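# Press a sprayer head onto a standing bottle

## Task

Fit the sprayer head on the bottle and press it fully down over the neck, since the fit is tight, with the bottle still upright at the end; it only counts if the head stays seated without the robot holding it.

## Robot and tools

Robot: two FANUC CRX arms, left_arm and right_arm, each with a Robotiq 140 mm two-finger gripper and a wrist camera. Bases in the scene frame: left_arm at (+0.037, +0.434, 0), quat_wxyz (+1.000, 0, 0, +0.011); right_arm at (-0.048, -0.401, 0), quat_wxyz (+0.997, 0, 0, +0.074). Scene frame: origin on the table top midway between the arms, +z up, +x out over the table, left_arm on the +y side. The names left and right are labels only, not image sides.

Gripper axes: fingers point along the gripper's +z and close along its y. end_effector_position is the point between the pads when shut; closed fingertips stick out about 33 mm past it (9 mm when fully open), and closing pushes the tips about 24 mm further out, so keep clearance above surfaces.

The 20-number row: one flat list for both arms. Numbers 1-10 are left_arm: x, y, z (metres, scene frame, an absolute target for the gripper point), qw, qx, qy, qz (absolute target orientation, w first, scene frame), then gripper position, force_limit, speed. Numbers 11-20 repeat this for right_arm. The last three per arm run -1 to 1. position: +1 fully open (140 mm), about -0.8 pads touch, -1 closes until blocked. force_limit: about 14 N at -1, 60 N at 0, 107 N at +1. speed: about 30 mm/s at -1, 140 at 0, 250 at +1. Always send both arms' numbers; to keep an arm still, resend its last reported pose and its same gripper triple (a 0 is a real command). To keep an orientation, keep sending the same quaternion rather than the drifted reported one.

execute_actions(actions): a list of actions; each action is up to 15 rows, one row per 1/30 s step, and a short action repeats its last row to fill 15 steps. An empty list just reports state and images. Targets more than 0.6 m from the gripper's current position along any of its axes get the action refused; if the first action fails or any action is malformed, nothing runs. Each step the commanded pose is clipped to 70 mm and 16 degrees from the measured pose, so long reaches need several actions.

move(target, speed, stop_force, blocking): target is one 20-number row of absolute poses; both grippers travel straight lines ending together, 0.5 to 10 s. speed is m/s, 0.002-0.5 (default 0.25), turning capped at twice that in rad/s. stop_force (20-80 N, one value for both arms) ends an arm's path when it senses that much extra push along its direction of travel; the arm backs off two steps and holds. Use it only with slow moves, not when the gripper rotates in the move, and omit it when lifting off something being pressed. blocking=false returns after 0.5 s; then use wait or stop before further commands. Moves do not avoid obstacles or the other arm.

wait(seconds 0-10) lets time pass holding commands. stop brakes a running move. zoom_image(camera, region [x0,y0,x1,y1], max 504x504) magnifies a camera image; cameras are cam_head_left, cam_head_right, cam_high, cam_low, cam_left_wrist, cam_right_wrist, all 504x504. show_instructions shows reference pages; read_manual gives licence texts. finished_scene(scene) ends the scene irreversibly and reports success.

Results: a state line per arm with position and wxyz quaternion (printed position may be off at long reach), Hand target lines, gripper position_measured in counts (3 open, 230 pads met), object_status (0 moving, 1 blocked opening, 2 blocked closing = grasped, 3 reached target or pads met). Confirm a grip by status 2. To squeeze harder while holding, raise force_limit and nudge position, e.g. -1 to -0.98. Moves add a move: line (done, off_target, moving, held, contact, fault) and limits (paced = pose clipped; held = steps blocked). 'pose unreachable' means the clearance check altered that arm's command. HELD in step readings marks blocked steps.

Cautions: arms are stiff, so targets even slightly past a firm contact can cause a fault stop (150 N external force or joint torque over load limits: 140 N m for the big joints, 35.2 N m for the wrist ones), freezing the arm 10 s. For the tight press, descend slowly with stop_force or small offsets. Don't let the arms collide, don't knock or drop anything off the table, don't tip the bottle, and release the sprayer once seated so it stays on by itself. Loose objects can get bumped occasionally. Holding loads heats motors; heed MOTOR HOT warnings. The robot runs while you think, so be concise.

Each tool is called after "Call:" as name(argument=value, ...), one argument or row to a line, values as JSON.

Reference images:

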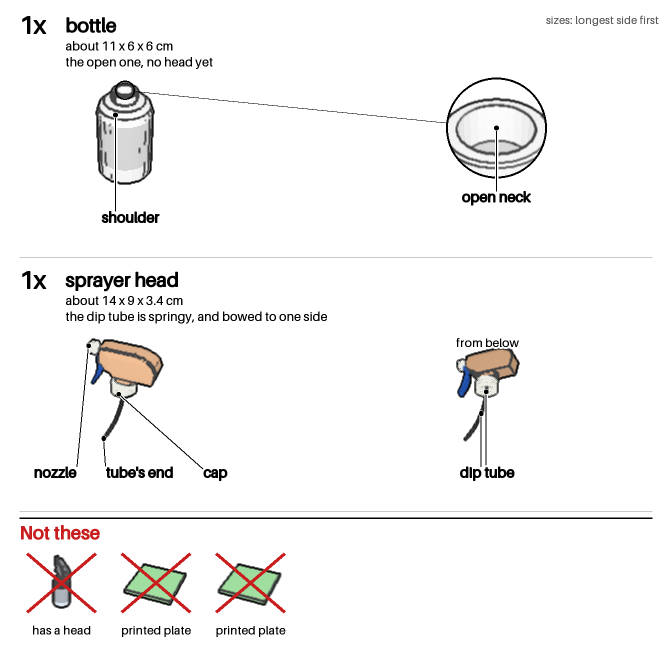

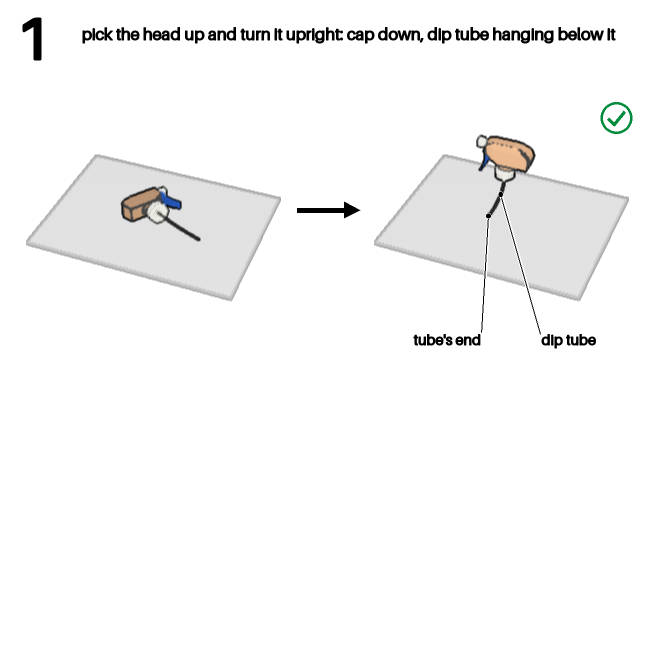

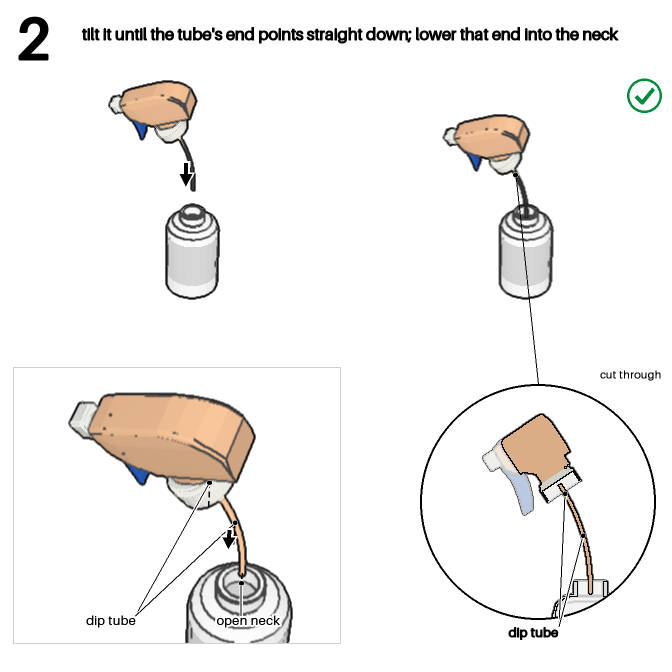

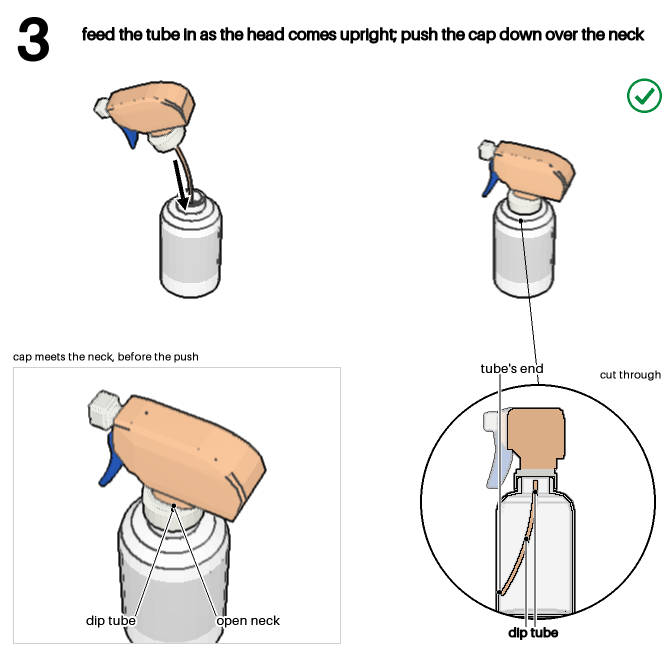

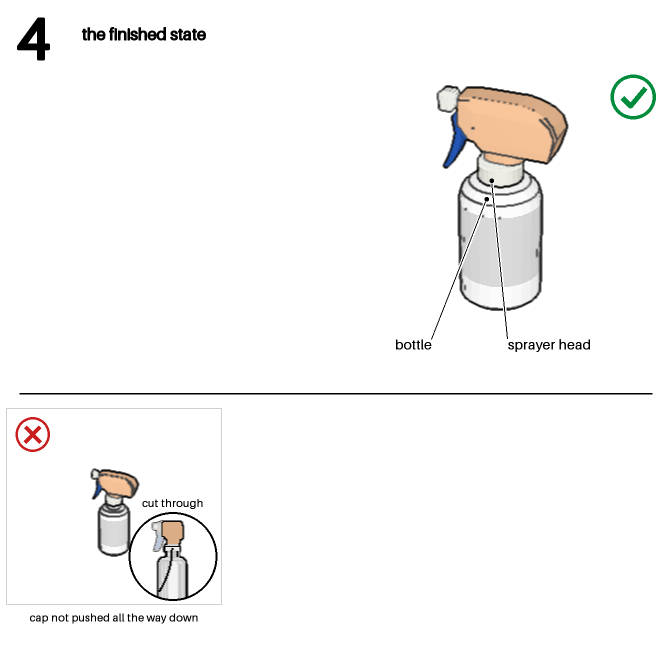

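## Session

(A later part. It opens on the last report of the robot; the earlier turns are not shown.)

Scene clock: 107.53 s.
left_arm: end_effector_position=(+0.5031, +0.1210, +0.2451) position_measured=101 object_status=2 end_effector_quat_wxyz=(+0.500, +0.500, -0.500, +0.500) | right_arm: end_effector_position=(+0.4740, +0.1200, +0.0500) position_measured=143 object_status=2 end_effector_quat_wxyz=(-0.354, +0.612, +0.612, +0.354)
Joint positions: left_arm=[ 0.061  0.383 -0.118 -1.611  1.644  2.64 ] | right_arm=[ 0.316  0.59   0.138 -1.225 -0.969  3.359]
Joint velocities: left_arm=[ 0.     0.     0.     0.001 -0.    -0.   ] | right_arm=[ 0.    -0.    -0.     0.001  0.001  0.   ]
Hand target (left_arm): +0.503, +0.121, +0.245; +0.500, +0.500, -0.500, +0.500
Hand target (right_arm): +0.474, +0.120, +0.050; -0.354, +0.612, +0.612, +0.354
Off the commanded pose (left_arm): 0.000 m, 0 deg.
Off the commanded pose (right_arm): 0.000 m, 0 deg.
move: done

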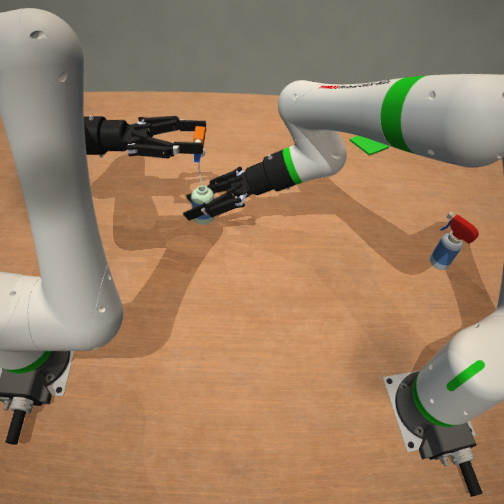

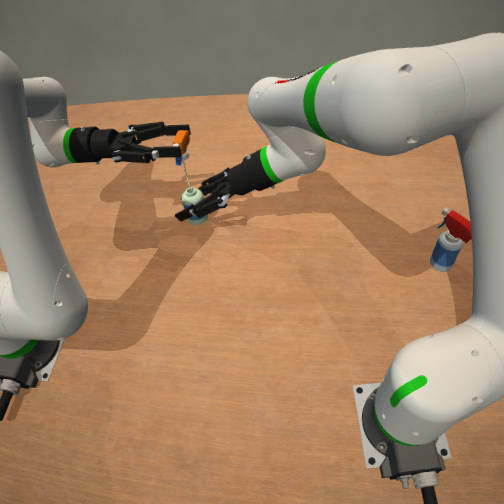

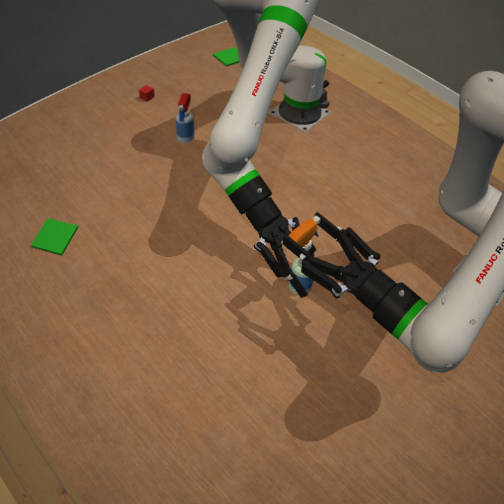

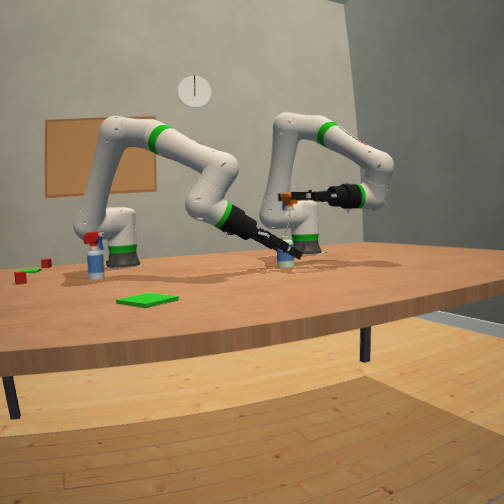

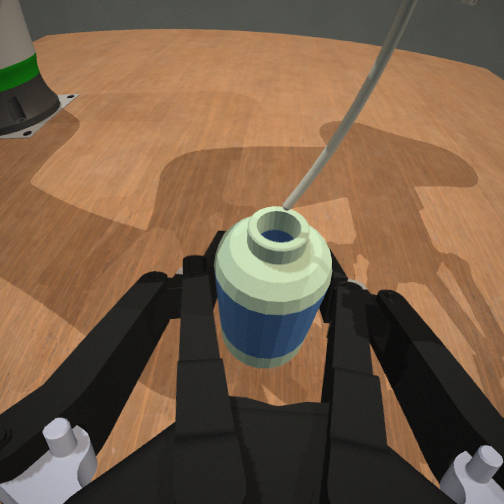

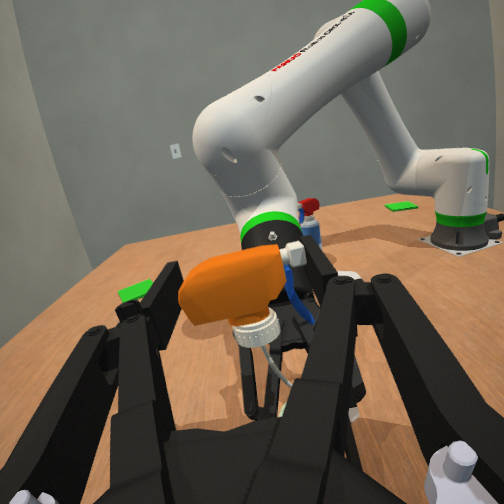

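Call:
move(
  target=[0.499,0.121,0.22,0.5,0.5,-0.5,0.5,-1,0.3,0, 0.474,0.12,0.05,0.354,-0.612,-0.612,-0.354,-1,0,-0.5],
  speed=0.03,
)

Call:
zoom_image(
  camera="cam_head_left",
  region=[150,120,250,220],
)

Scene clock: 111.53 s.
left_arm: end_effector_position=(+0.4991, +0.1210, +0.2200) position_measured=101 object_status=2 end_effector_quat_wxyz=(+0.500, +0.500, -0.500, +0.500) | right_arm: end_effector_position=(+0.4740, +0.1200, +0.0500) position_measured=143 object_status=2 end_effector_quat_wxyz=(-0.354, +0.612, +0.612, +0.354)
Joint positions: left_arm=[ 0.061  0.425 -0.136 -1.615  1.641  2.579] | right_arm=[ 0.316  0.59   0.138 -1.225 -0.969  3.359]
Joint velocities: left_arm=[-0.001  0.002 -0.    -0.001 -0.     0.001] | right_arm=[ 0.     0.    -0.    -0.001 -0.001 -0.   ]
Hand target (left_arm): +0.499, +0.121, +0.220; +0.500, +0.500, -0.500, +0.500
Hand target (right_arm): +0.474, +0.120, +0.050; -0.354, +0.612, +0.612, +0.354
Off the commanded pose (left_arm): 0.000 m, 0 deg.
Off the commanded pose (right_arm): 0.000 m, 0 deg.
move: done

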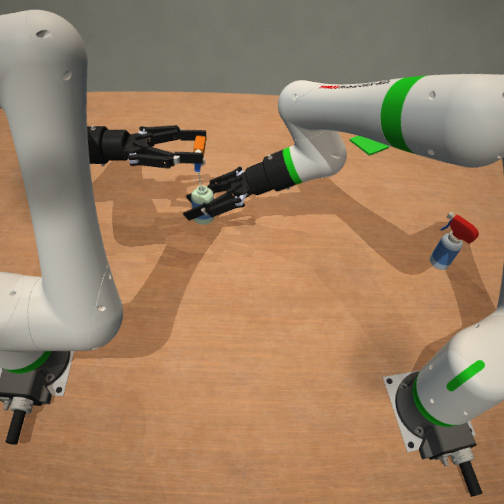

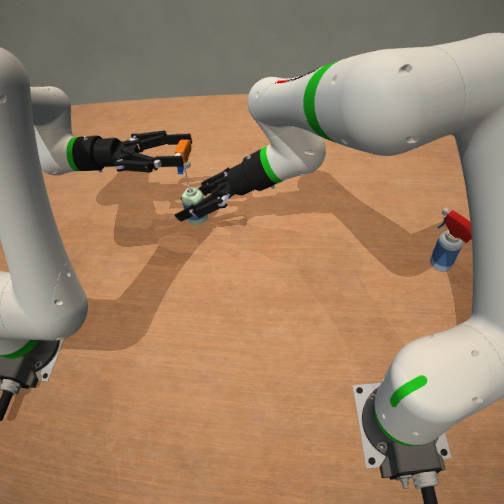

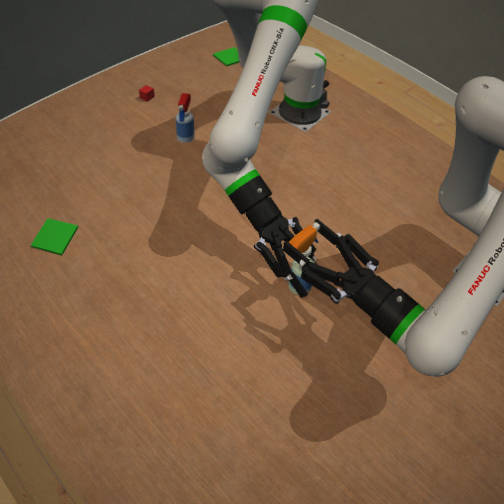

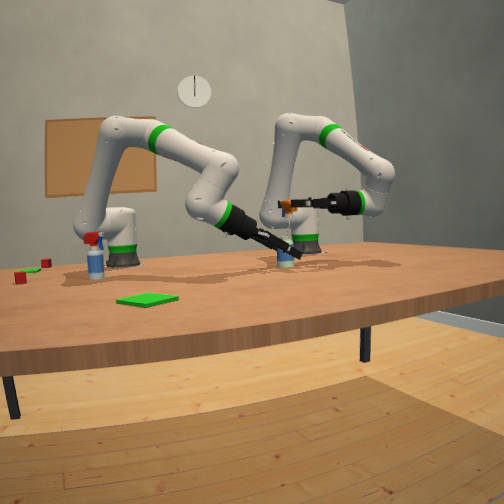

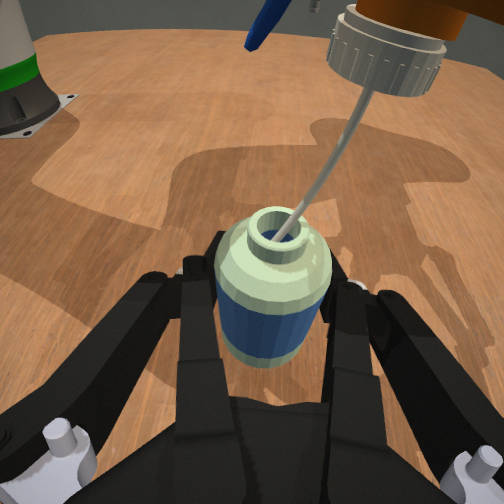

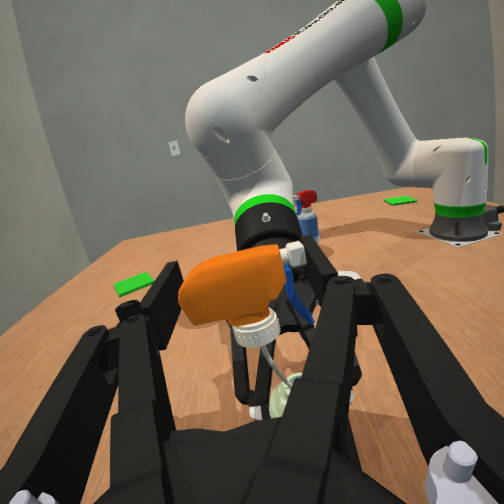

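Region (150, 120, 250, 220) of cam_head_left's 504x504 image, scaled by 5.040, with more detail than that image has.

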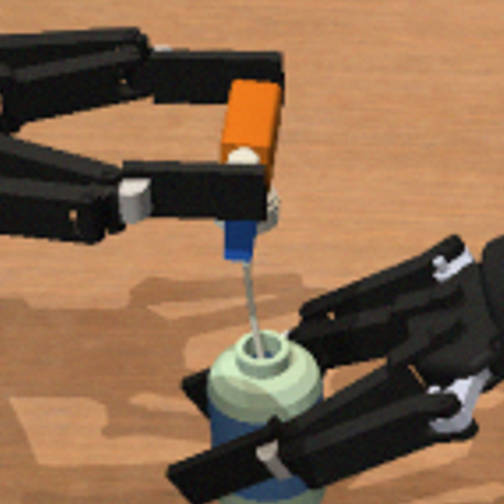

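Call:
move(
  target=[0.477,0.121,0.178,0.5,0.5,-0.5,0.5,-1,0.3,0, 0.474,0.12,0.05,0.354,-0.612,-0.612,-0.354,-1,0,-0.5],
  speed=0.03,
)

Call:
zoom_image(
  camera="cam_low",
  region=[240,170,340,270],
)

Scene clock: 115.70 s.
left_arm: end_effector_position=(+0.4772, +0.1210, +0.1780) position_measured=101 object_status=2 end_effector_quat_wxyz=(+0.500, +0.500, -0.500, +0.500) | right_arm: end_effector_position=(+0.4740, +0.1200, +0.0500) position_measured=143 object_status=2 end_effector_quat_wxyz=(-0.354, +0.612, +0.612, +0.354)
Joint positions: left_arm=[ 0.062  0.479 -0.2   -1.623  1.636  2.461] | right_arm=[ 0.316  0.59   0.138 -1.225 -0.969  3.359]
Joint velocities: left_arm=[-0.001  0.001 -0.     0.001  0.    -0.001] | right_arm=[ 0.002  0.    -0.    -0.    -0.     0.001]
Hand target (left_arm): +0.477, +0.121, +0.178; +0.500, +0.500, -0.500, +0.500
Hand target (right_arm): +0.474, +0.120, +0.050; -0.354, +0.612, +0.612, +0.354
Off the commanded pose (left_arm): 0.000 m, 0 deg.
Off the commanded pose (right_arm): 0.000 m, 0 deg.
move: done

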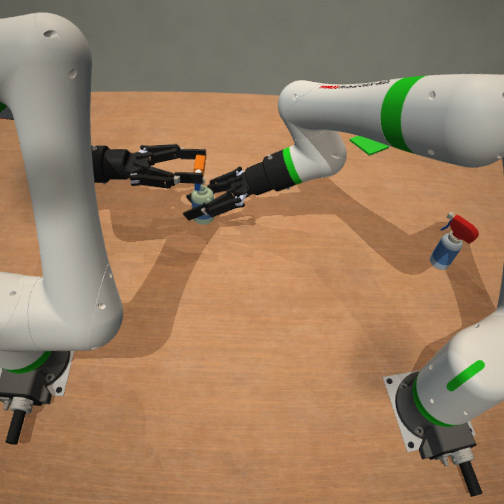

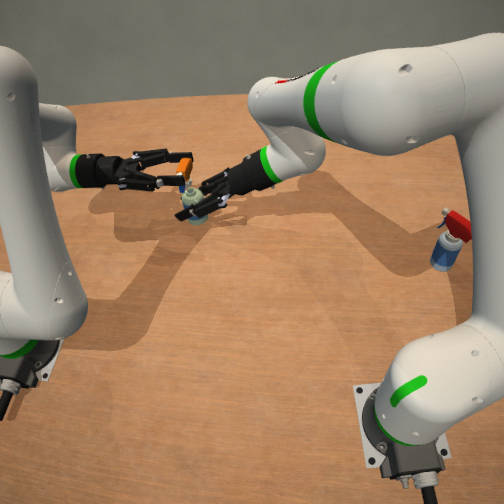

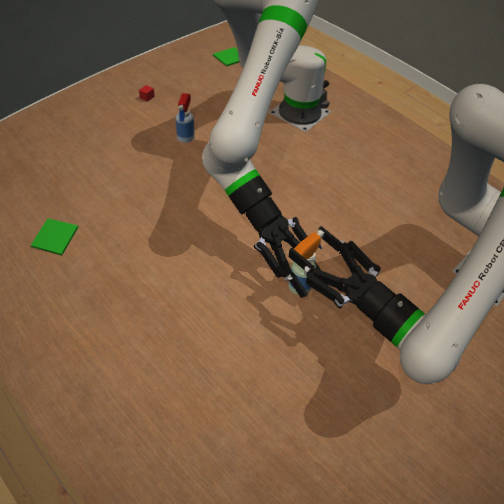

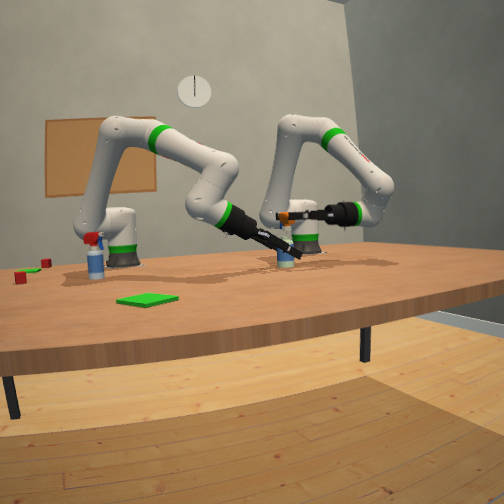

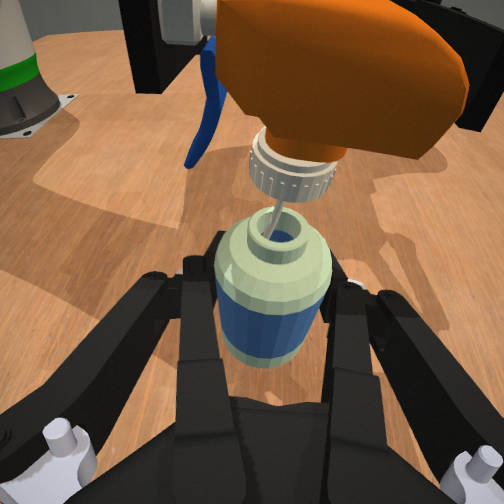

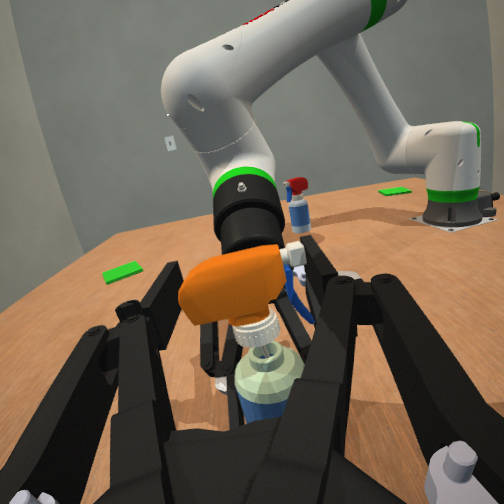

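Region (240, 170, 340, 270) of cam_low's 504x504 image, scaled by 5.040, with more detail than that image has.

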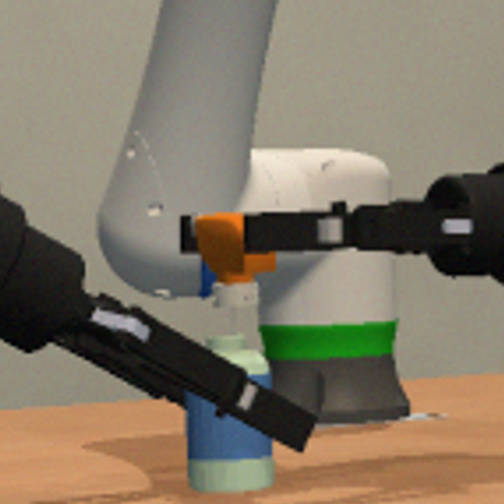

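Call:
move(
  target=[0.468,0.119,0.166,0.4777,0.4777,-0.5213,0.5213,-1,0.3,0, 0.474,0.12,0.05,0.354,-0.612,-0.612,-0.354,-1,0,-0.5],
  speed=0.02,
)

Call:
zoom_image(
  camera="cam_low",
  region=[240,170,340,270],
)

Call:
zoom_image(
  camera="cam_head_right",
  region=[140,130,240,230],
)

Scene clock: 125.57 s.
left_arm: end_effector_position=(+0.4681, +0.1190, +0.1660) position_measured=101 object_status=2 end_effector_quat_wxyz=(+0.478, +0.478, -0.521, +0.521) | right_arm: end_effector_position=(+0.4740, +0.1200, +0.0500) position_measured=143 object_status=2 end_effector_quat_wxyz=(-0.354, +0.612, +0.612, +0.354)
Joint positions: left_arm=[ 0.059  0.493 -0.224 -1.624  1.632  2.336] | right_arm=[ 0.316  0.59   0.138 -1.225 -0.969  3.359]
Joint velocities: left_arm=[-0.     0.    -0.     0.002  0.    -0.001] | right_arm=[-0.002  0.    -0.    -0.001 -0.001 -0.   ]
Hand target (left_arm): +0.468, +0.119, +0.166; +0.478, +0.478, -0.521, +0.521
Hand target (right_arm): +0.474, +0.120, +0.050; -0.354, +0.612, +0.612, +0.354
Off the commanded pose (left_arm): 0.000 m, 0 deg.
Off the commanded pose (right_arm): 0.000 m, 0 deg.
move: done

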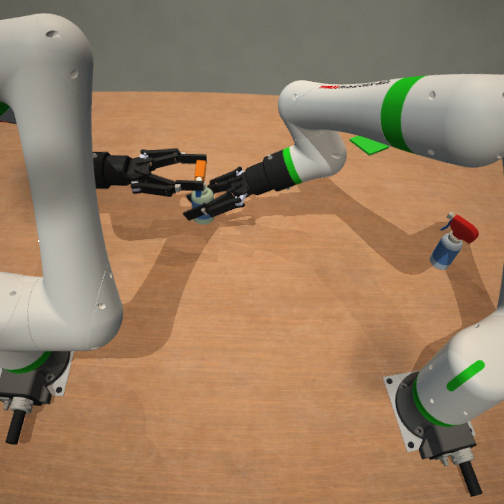

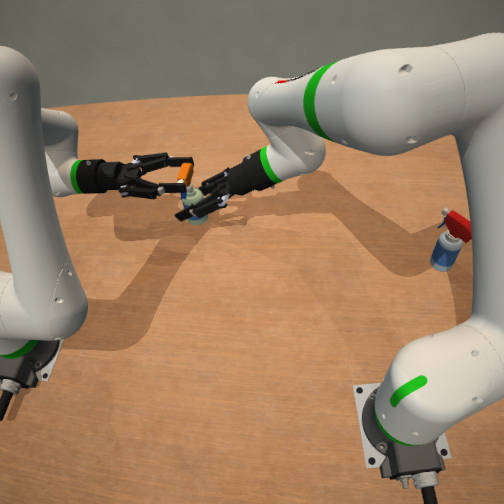

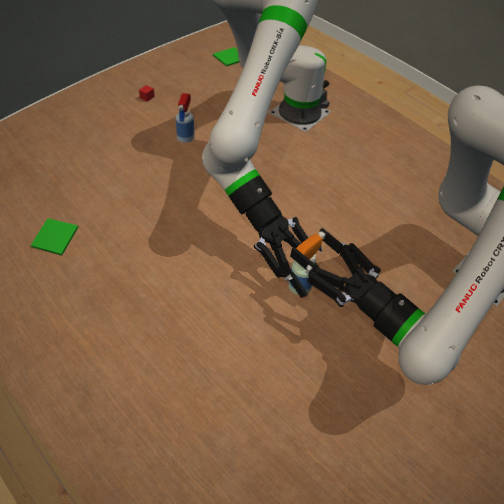

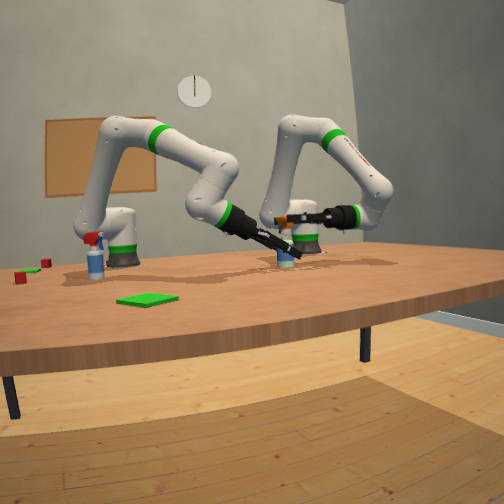

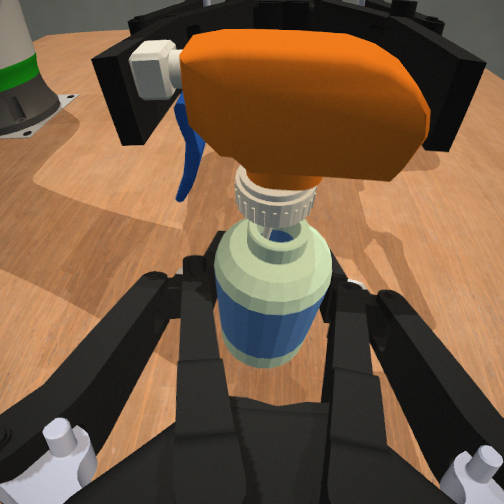

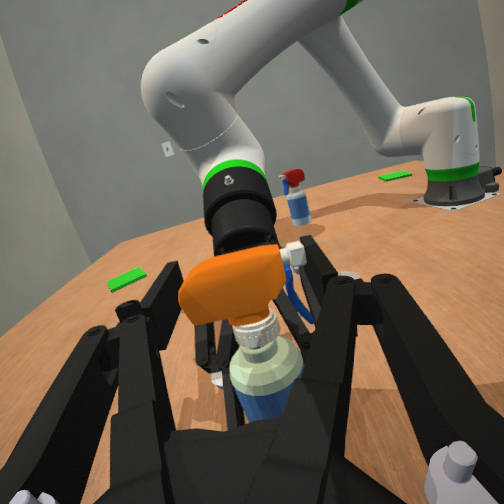

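Region (240, 170, 340, 270) of cam_low's 504x504 image, scaled by 5.040, with more detail than that image has.

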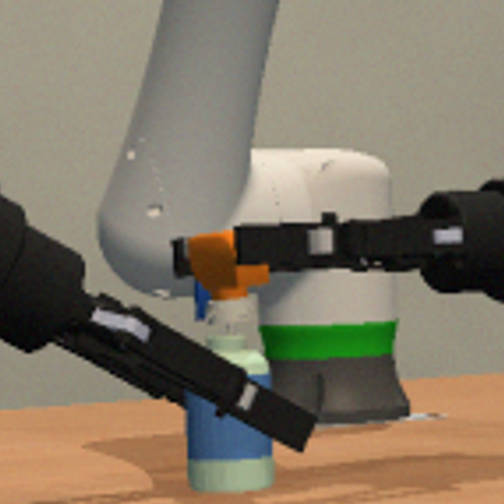

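Region (140, 130, 240, 230) of cam_head_right's 504x504 image, scaled by 5.040, with more detail than that image has.

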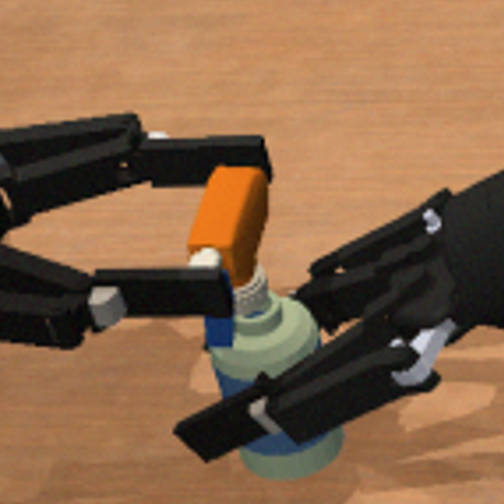

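Call:
move(
  target=[0.469,0.119,0.13,0.4777,0.4777,-0.5213,0.5213,-0.98,1,0, 0.474,0.12,0.05,0.354,-0.612,-0.612,-0.354,-1,0,-0.5],
  speed=0.01,
  stop_force=40,
)

Call:
zoom_image(
  camera="cam_low",
  region=[240,170,340,270],
)

Scene clock: 132.87 s.
left_arm: end_effector_position=(+0.4685, +0.1189, +0.1559) position_measured=104 object_status=2 end_effector_quat_wxyz=(+0.478, +0.478, -0.521, +0.522) | right_arm: end_effector_position=(+0.4740, +0.1200, +0.0500) position_measured=143 object_status=2 end_effector_quat_wxyz=(-0.354, +0.612, +0.612, +0.354)
Joint positions: left_arm=[ 0.059  0.518 -0.221 -1.625  1.631  2.313] | right_arm=[ 0.316  0.59   0.138 -1.225 -0.969  3.359]
Joint velocities: left_arm=[-0.001 -0.002 -0.001  0.    -0.     0.003] | right_arm=[ 0.001 -0.    -0.     0.001  0.001 -0.001]
Hand target (left_arm): +0.468, +0.119, +0.156; +0.478, +0.478, -0.521, +0.522
Hand target (right_arm): +0.474, +0.120, +0.050; -0.354, +0.612, +0.612, +0.354
Off the commanded pose (left_arm): 0.026 m, 0 deg.
Off the commanded pose (right_arm): 0.000 m, 0 deg.
move: contact (left_arm)

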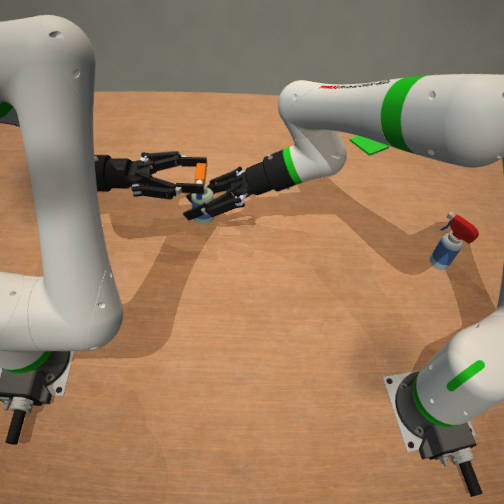

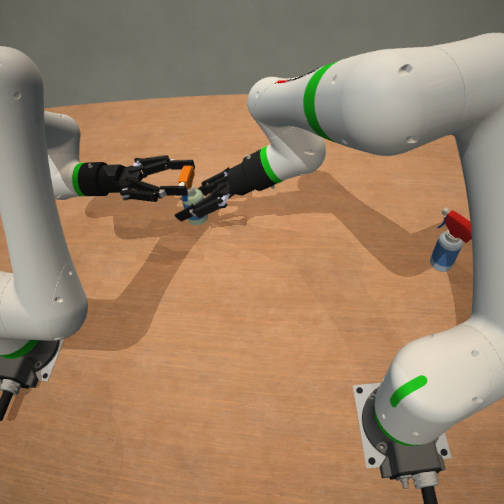

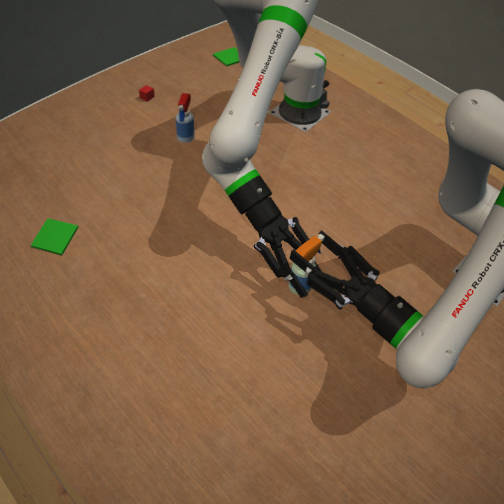

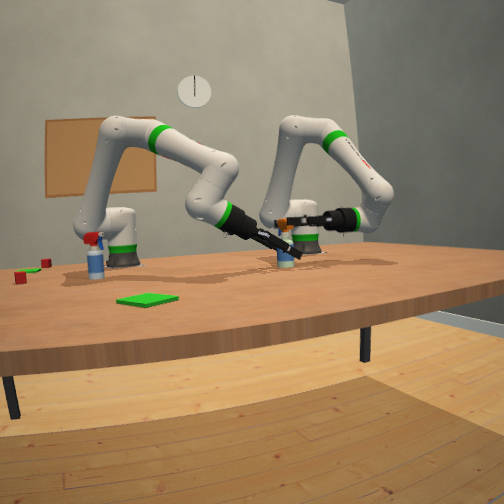

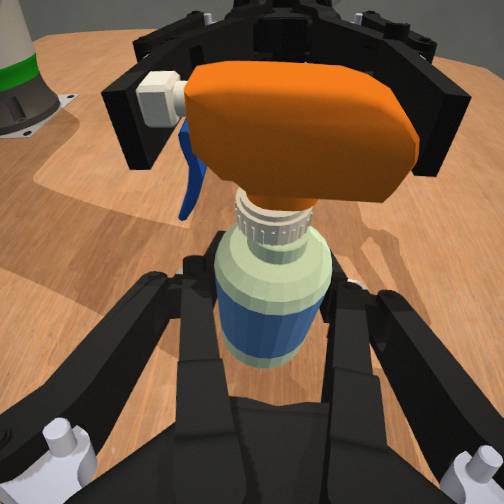

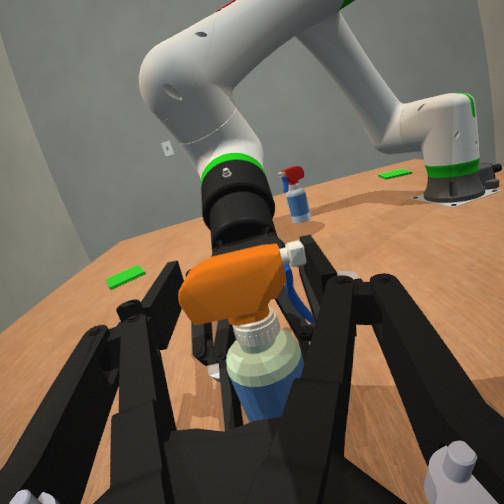

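Region (240, 170, 340, 270) of cam_low's 504x504 image, scaled by 5.040, with more detail than that image has.

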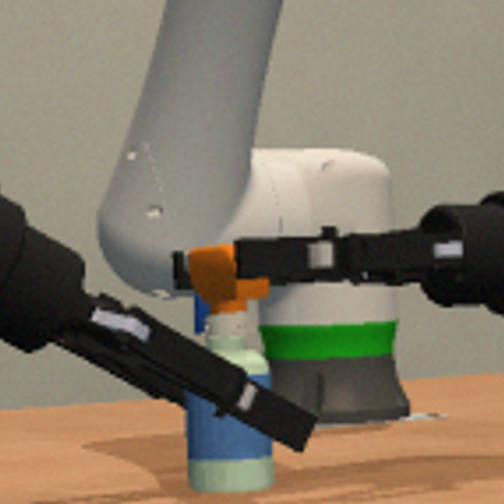

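Call:
move(
  target=[0.4705,0.116,0.160,0.4777,0.4777,-0.5213,0.5213,-0.98,1,0, 0.474,0.12,0.05,0.354,-0.612,-0.612,-0.354,-1,0,-0.5],
  speed=0.02,
)

Call:
move(
  target=[0.4705,0.116,0.13,0.4777,0.4777,-0.5213,0.5213,-0.98,1,0, 0.474,0.12,0.05,0.354,-0.612,-0.612,-0.354,-1,0,-0.5],
  speed=0.01,
  stop_force=60,
)

Call:
zoom_image(
  camera="cam_low",
  region=[240,170,340,270],
)

Scene clock: 136.80 s.
left_arm: end_effector_position=(+0.4705, +0.1160, +0.1600) position_measured=104 object_status=2 end_effector_quat_wxyz=(+0.478, +0.478, -0.521, +0.521) | right_arm: end_effector_position=(+0.4740, +0.1200, +0.0500) position_measured=143 object_status=2 end_effector_quat_wxyz=(-0.354, +0.612, +0.612, +0.354)
Joint positions: left_arm=[ 0.053  0.51  -0.217 -1.621  1.627  2.326] | right_arm=[ 0.316  0.59   0.138 -1.225 -0.969  3.359]
Joint velocities: left_arm=[-0.001  0.001  0.    -0.001 -0.    -0.001] | right_arm=[ 0.    -0.     0.     0.     0.001  0.001]
Hand target (left_arm): +0.470, +0.116, +0.160; +0.478, +0.478, -0.521, +0.521
Hand target (right_arm): +0.474, +0.120, +0.050; -0.354, +0.612, +0.612, +0.354
Off the commanded pose (left_arm): 0.000 m, 0 deg.
Off the commanded pose (right_arm): 0.000 m, 0 deg.
move: done

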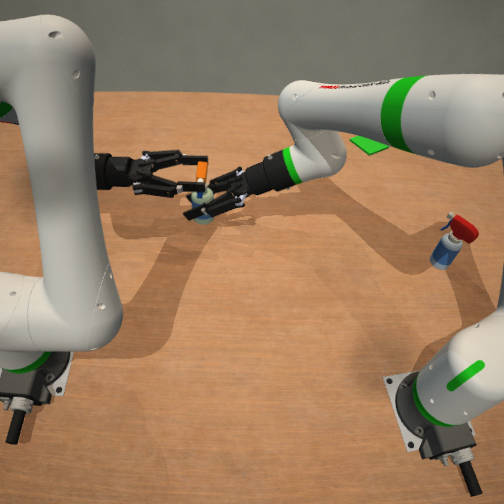

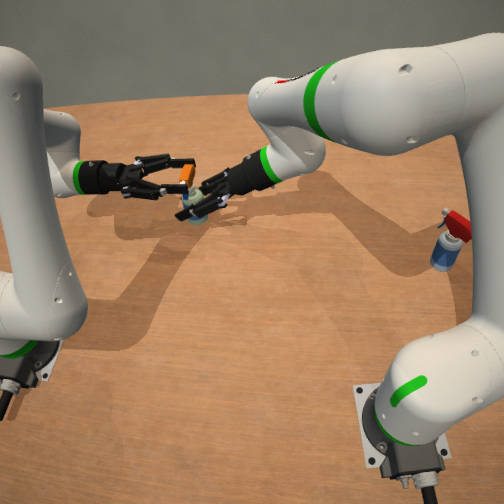

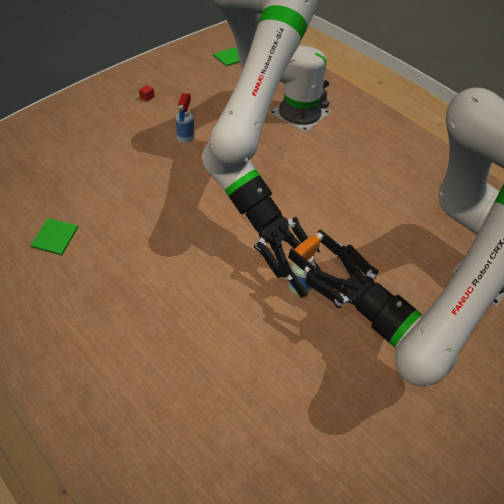

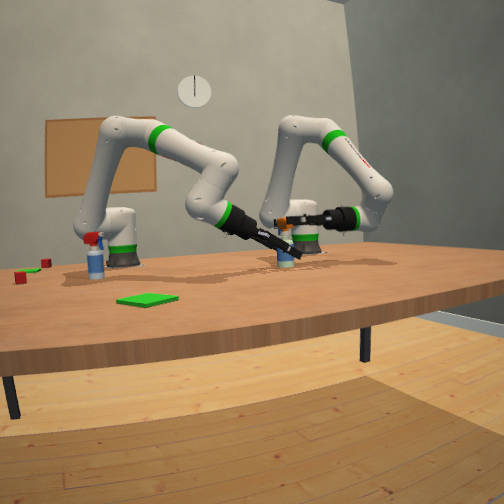

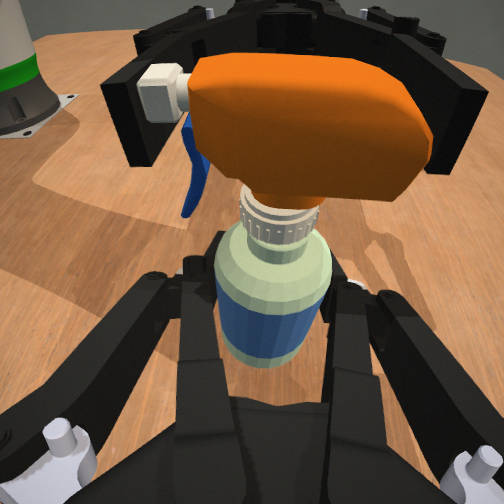

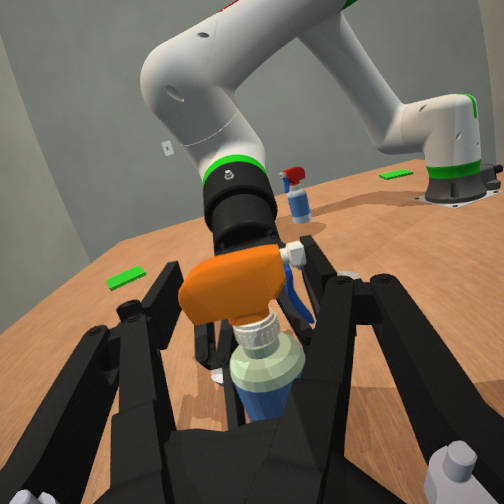

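Scene clock: 138.63 s.
left_arm: end_effector_position=(+0.4707, +0.1159, +0.1454) position_measured=104 object_status=2 end_effector_quat_wxyz=(+0.478, +0.477, -0.521, +0.522) | right_arm: end_effector_position=(+0.4740, +0.1200, +0.0500) position_measured=143 object_status=2 end_effector_quat_wxyz=(-0.354, +0.612, +0.612, +0.354)
Joint positions: left_arm=[ 0.053  0.546 -0.214 -1.621  1.625  2.293] | right_arm=[ 0.316  0.59   0.138 -1.225 -0.969  3.359]
Joint velocities: left_arm=[-0.001 -0.003 -0.001  0.    -0.     0.003] | right_arm=[-0.001 -0.    -0.     0.001 -0.002  0.002]
Hand target (left_arm): +0.471, +0.116, +0.145; +0.478, +0.477, -0.521, +0.522
Hand target (right_arm): +0.474, +0.120, +0.050; -0.354, +0.612, +0.612, +0.354
Off the commanded pose (left_arm): 0.015 m, 0 deg.
Off the commanded pose (right_arm): 0.000 m, 0 deg.
move: contact (left_arm)

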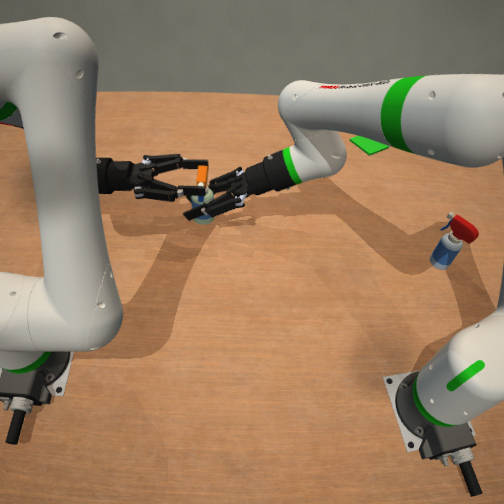

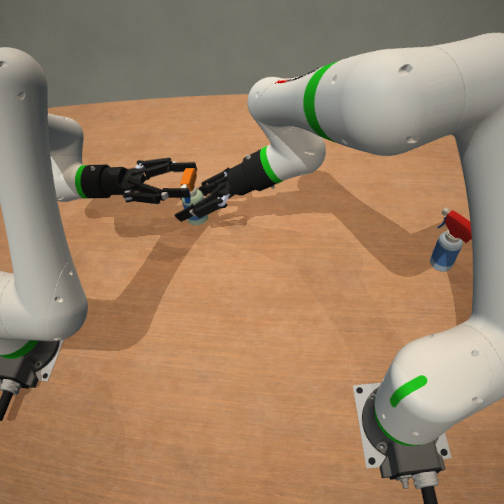

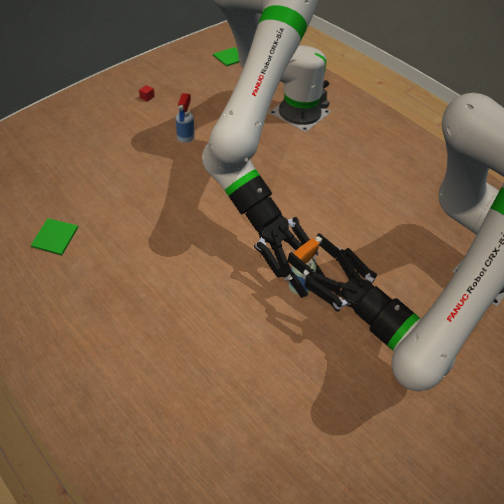

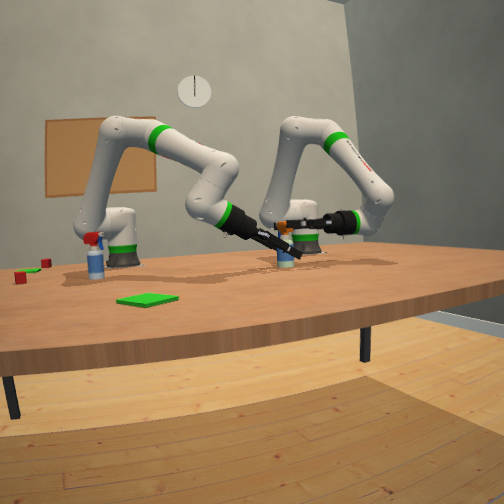

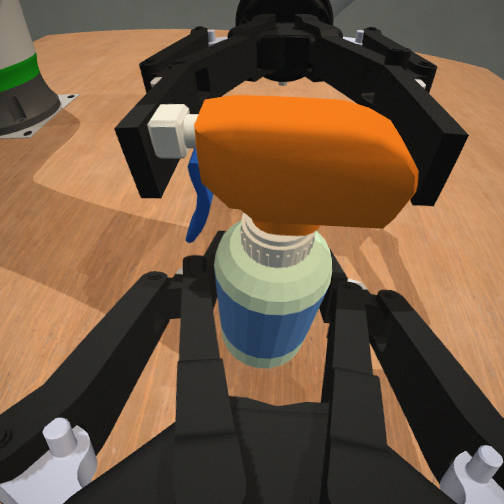

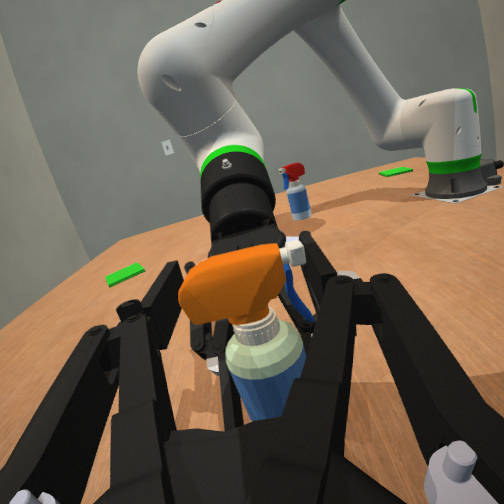

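Region (240, 170, 340, 270) of cam_low's 504x504 image, scaled by 5.040, with more detail than that image has.

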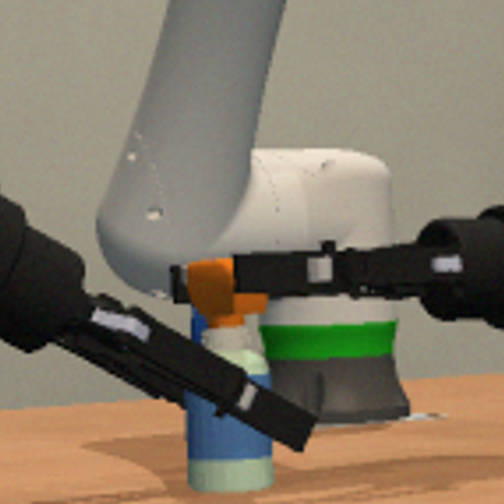

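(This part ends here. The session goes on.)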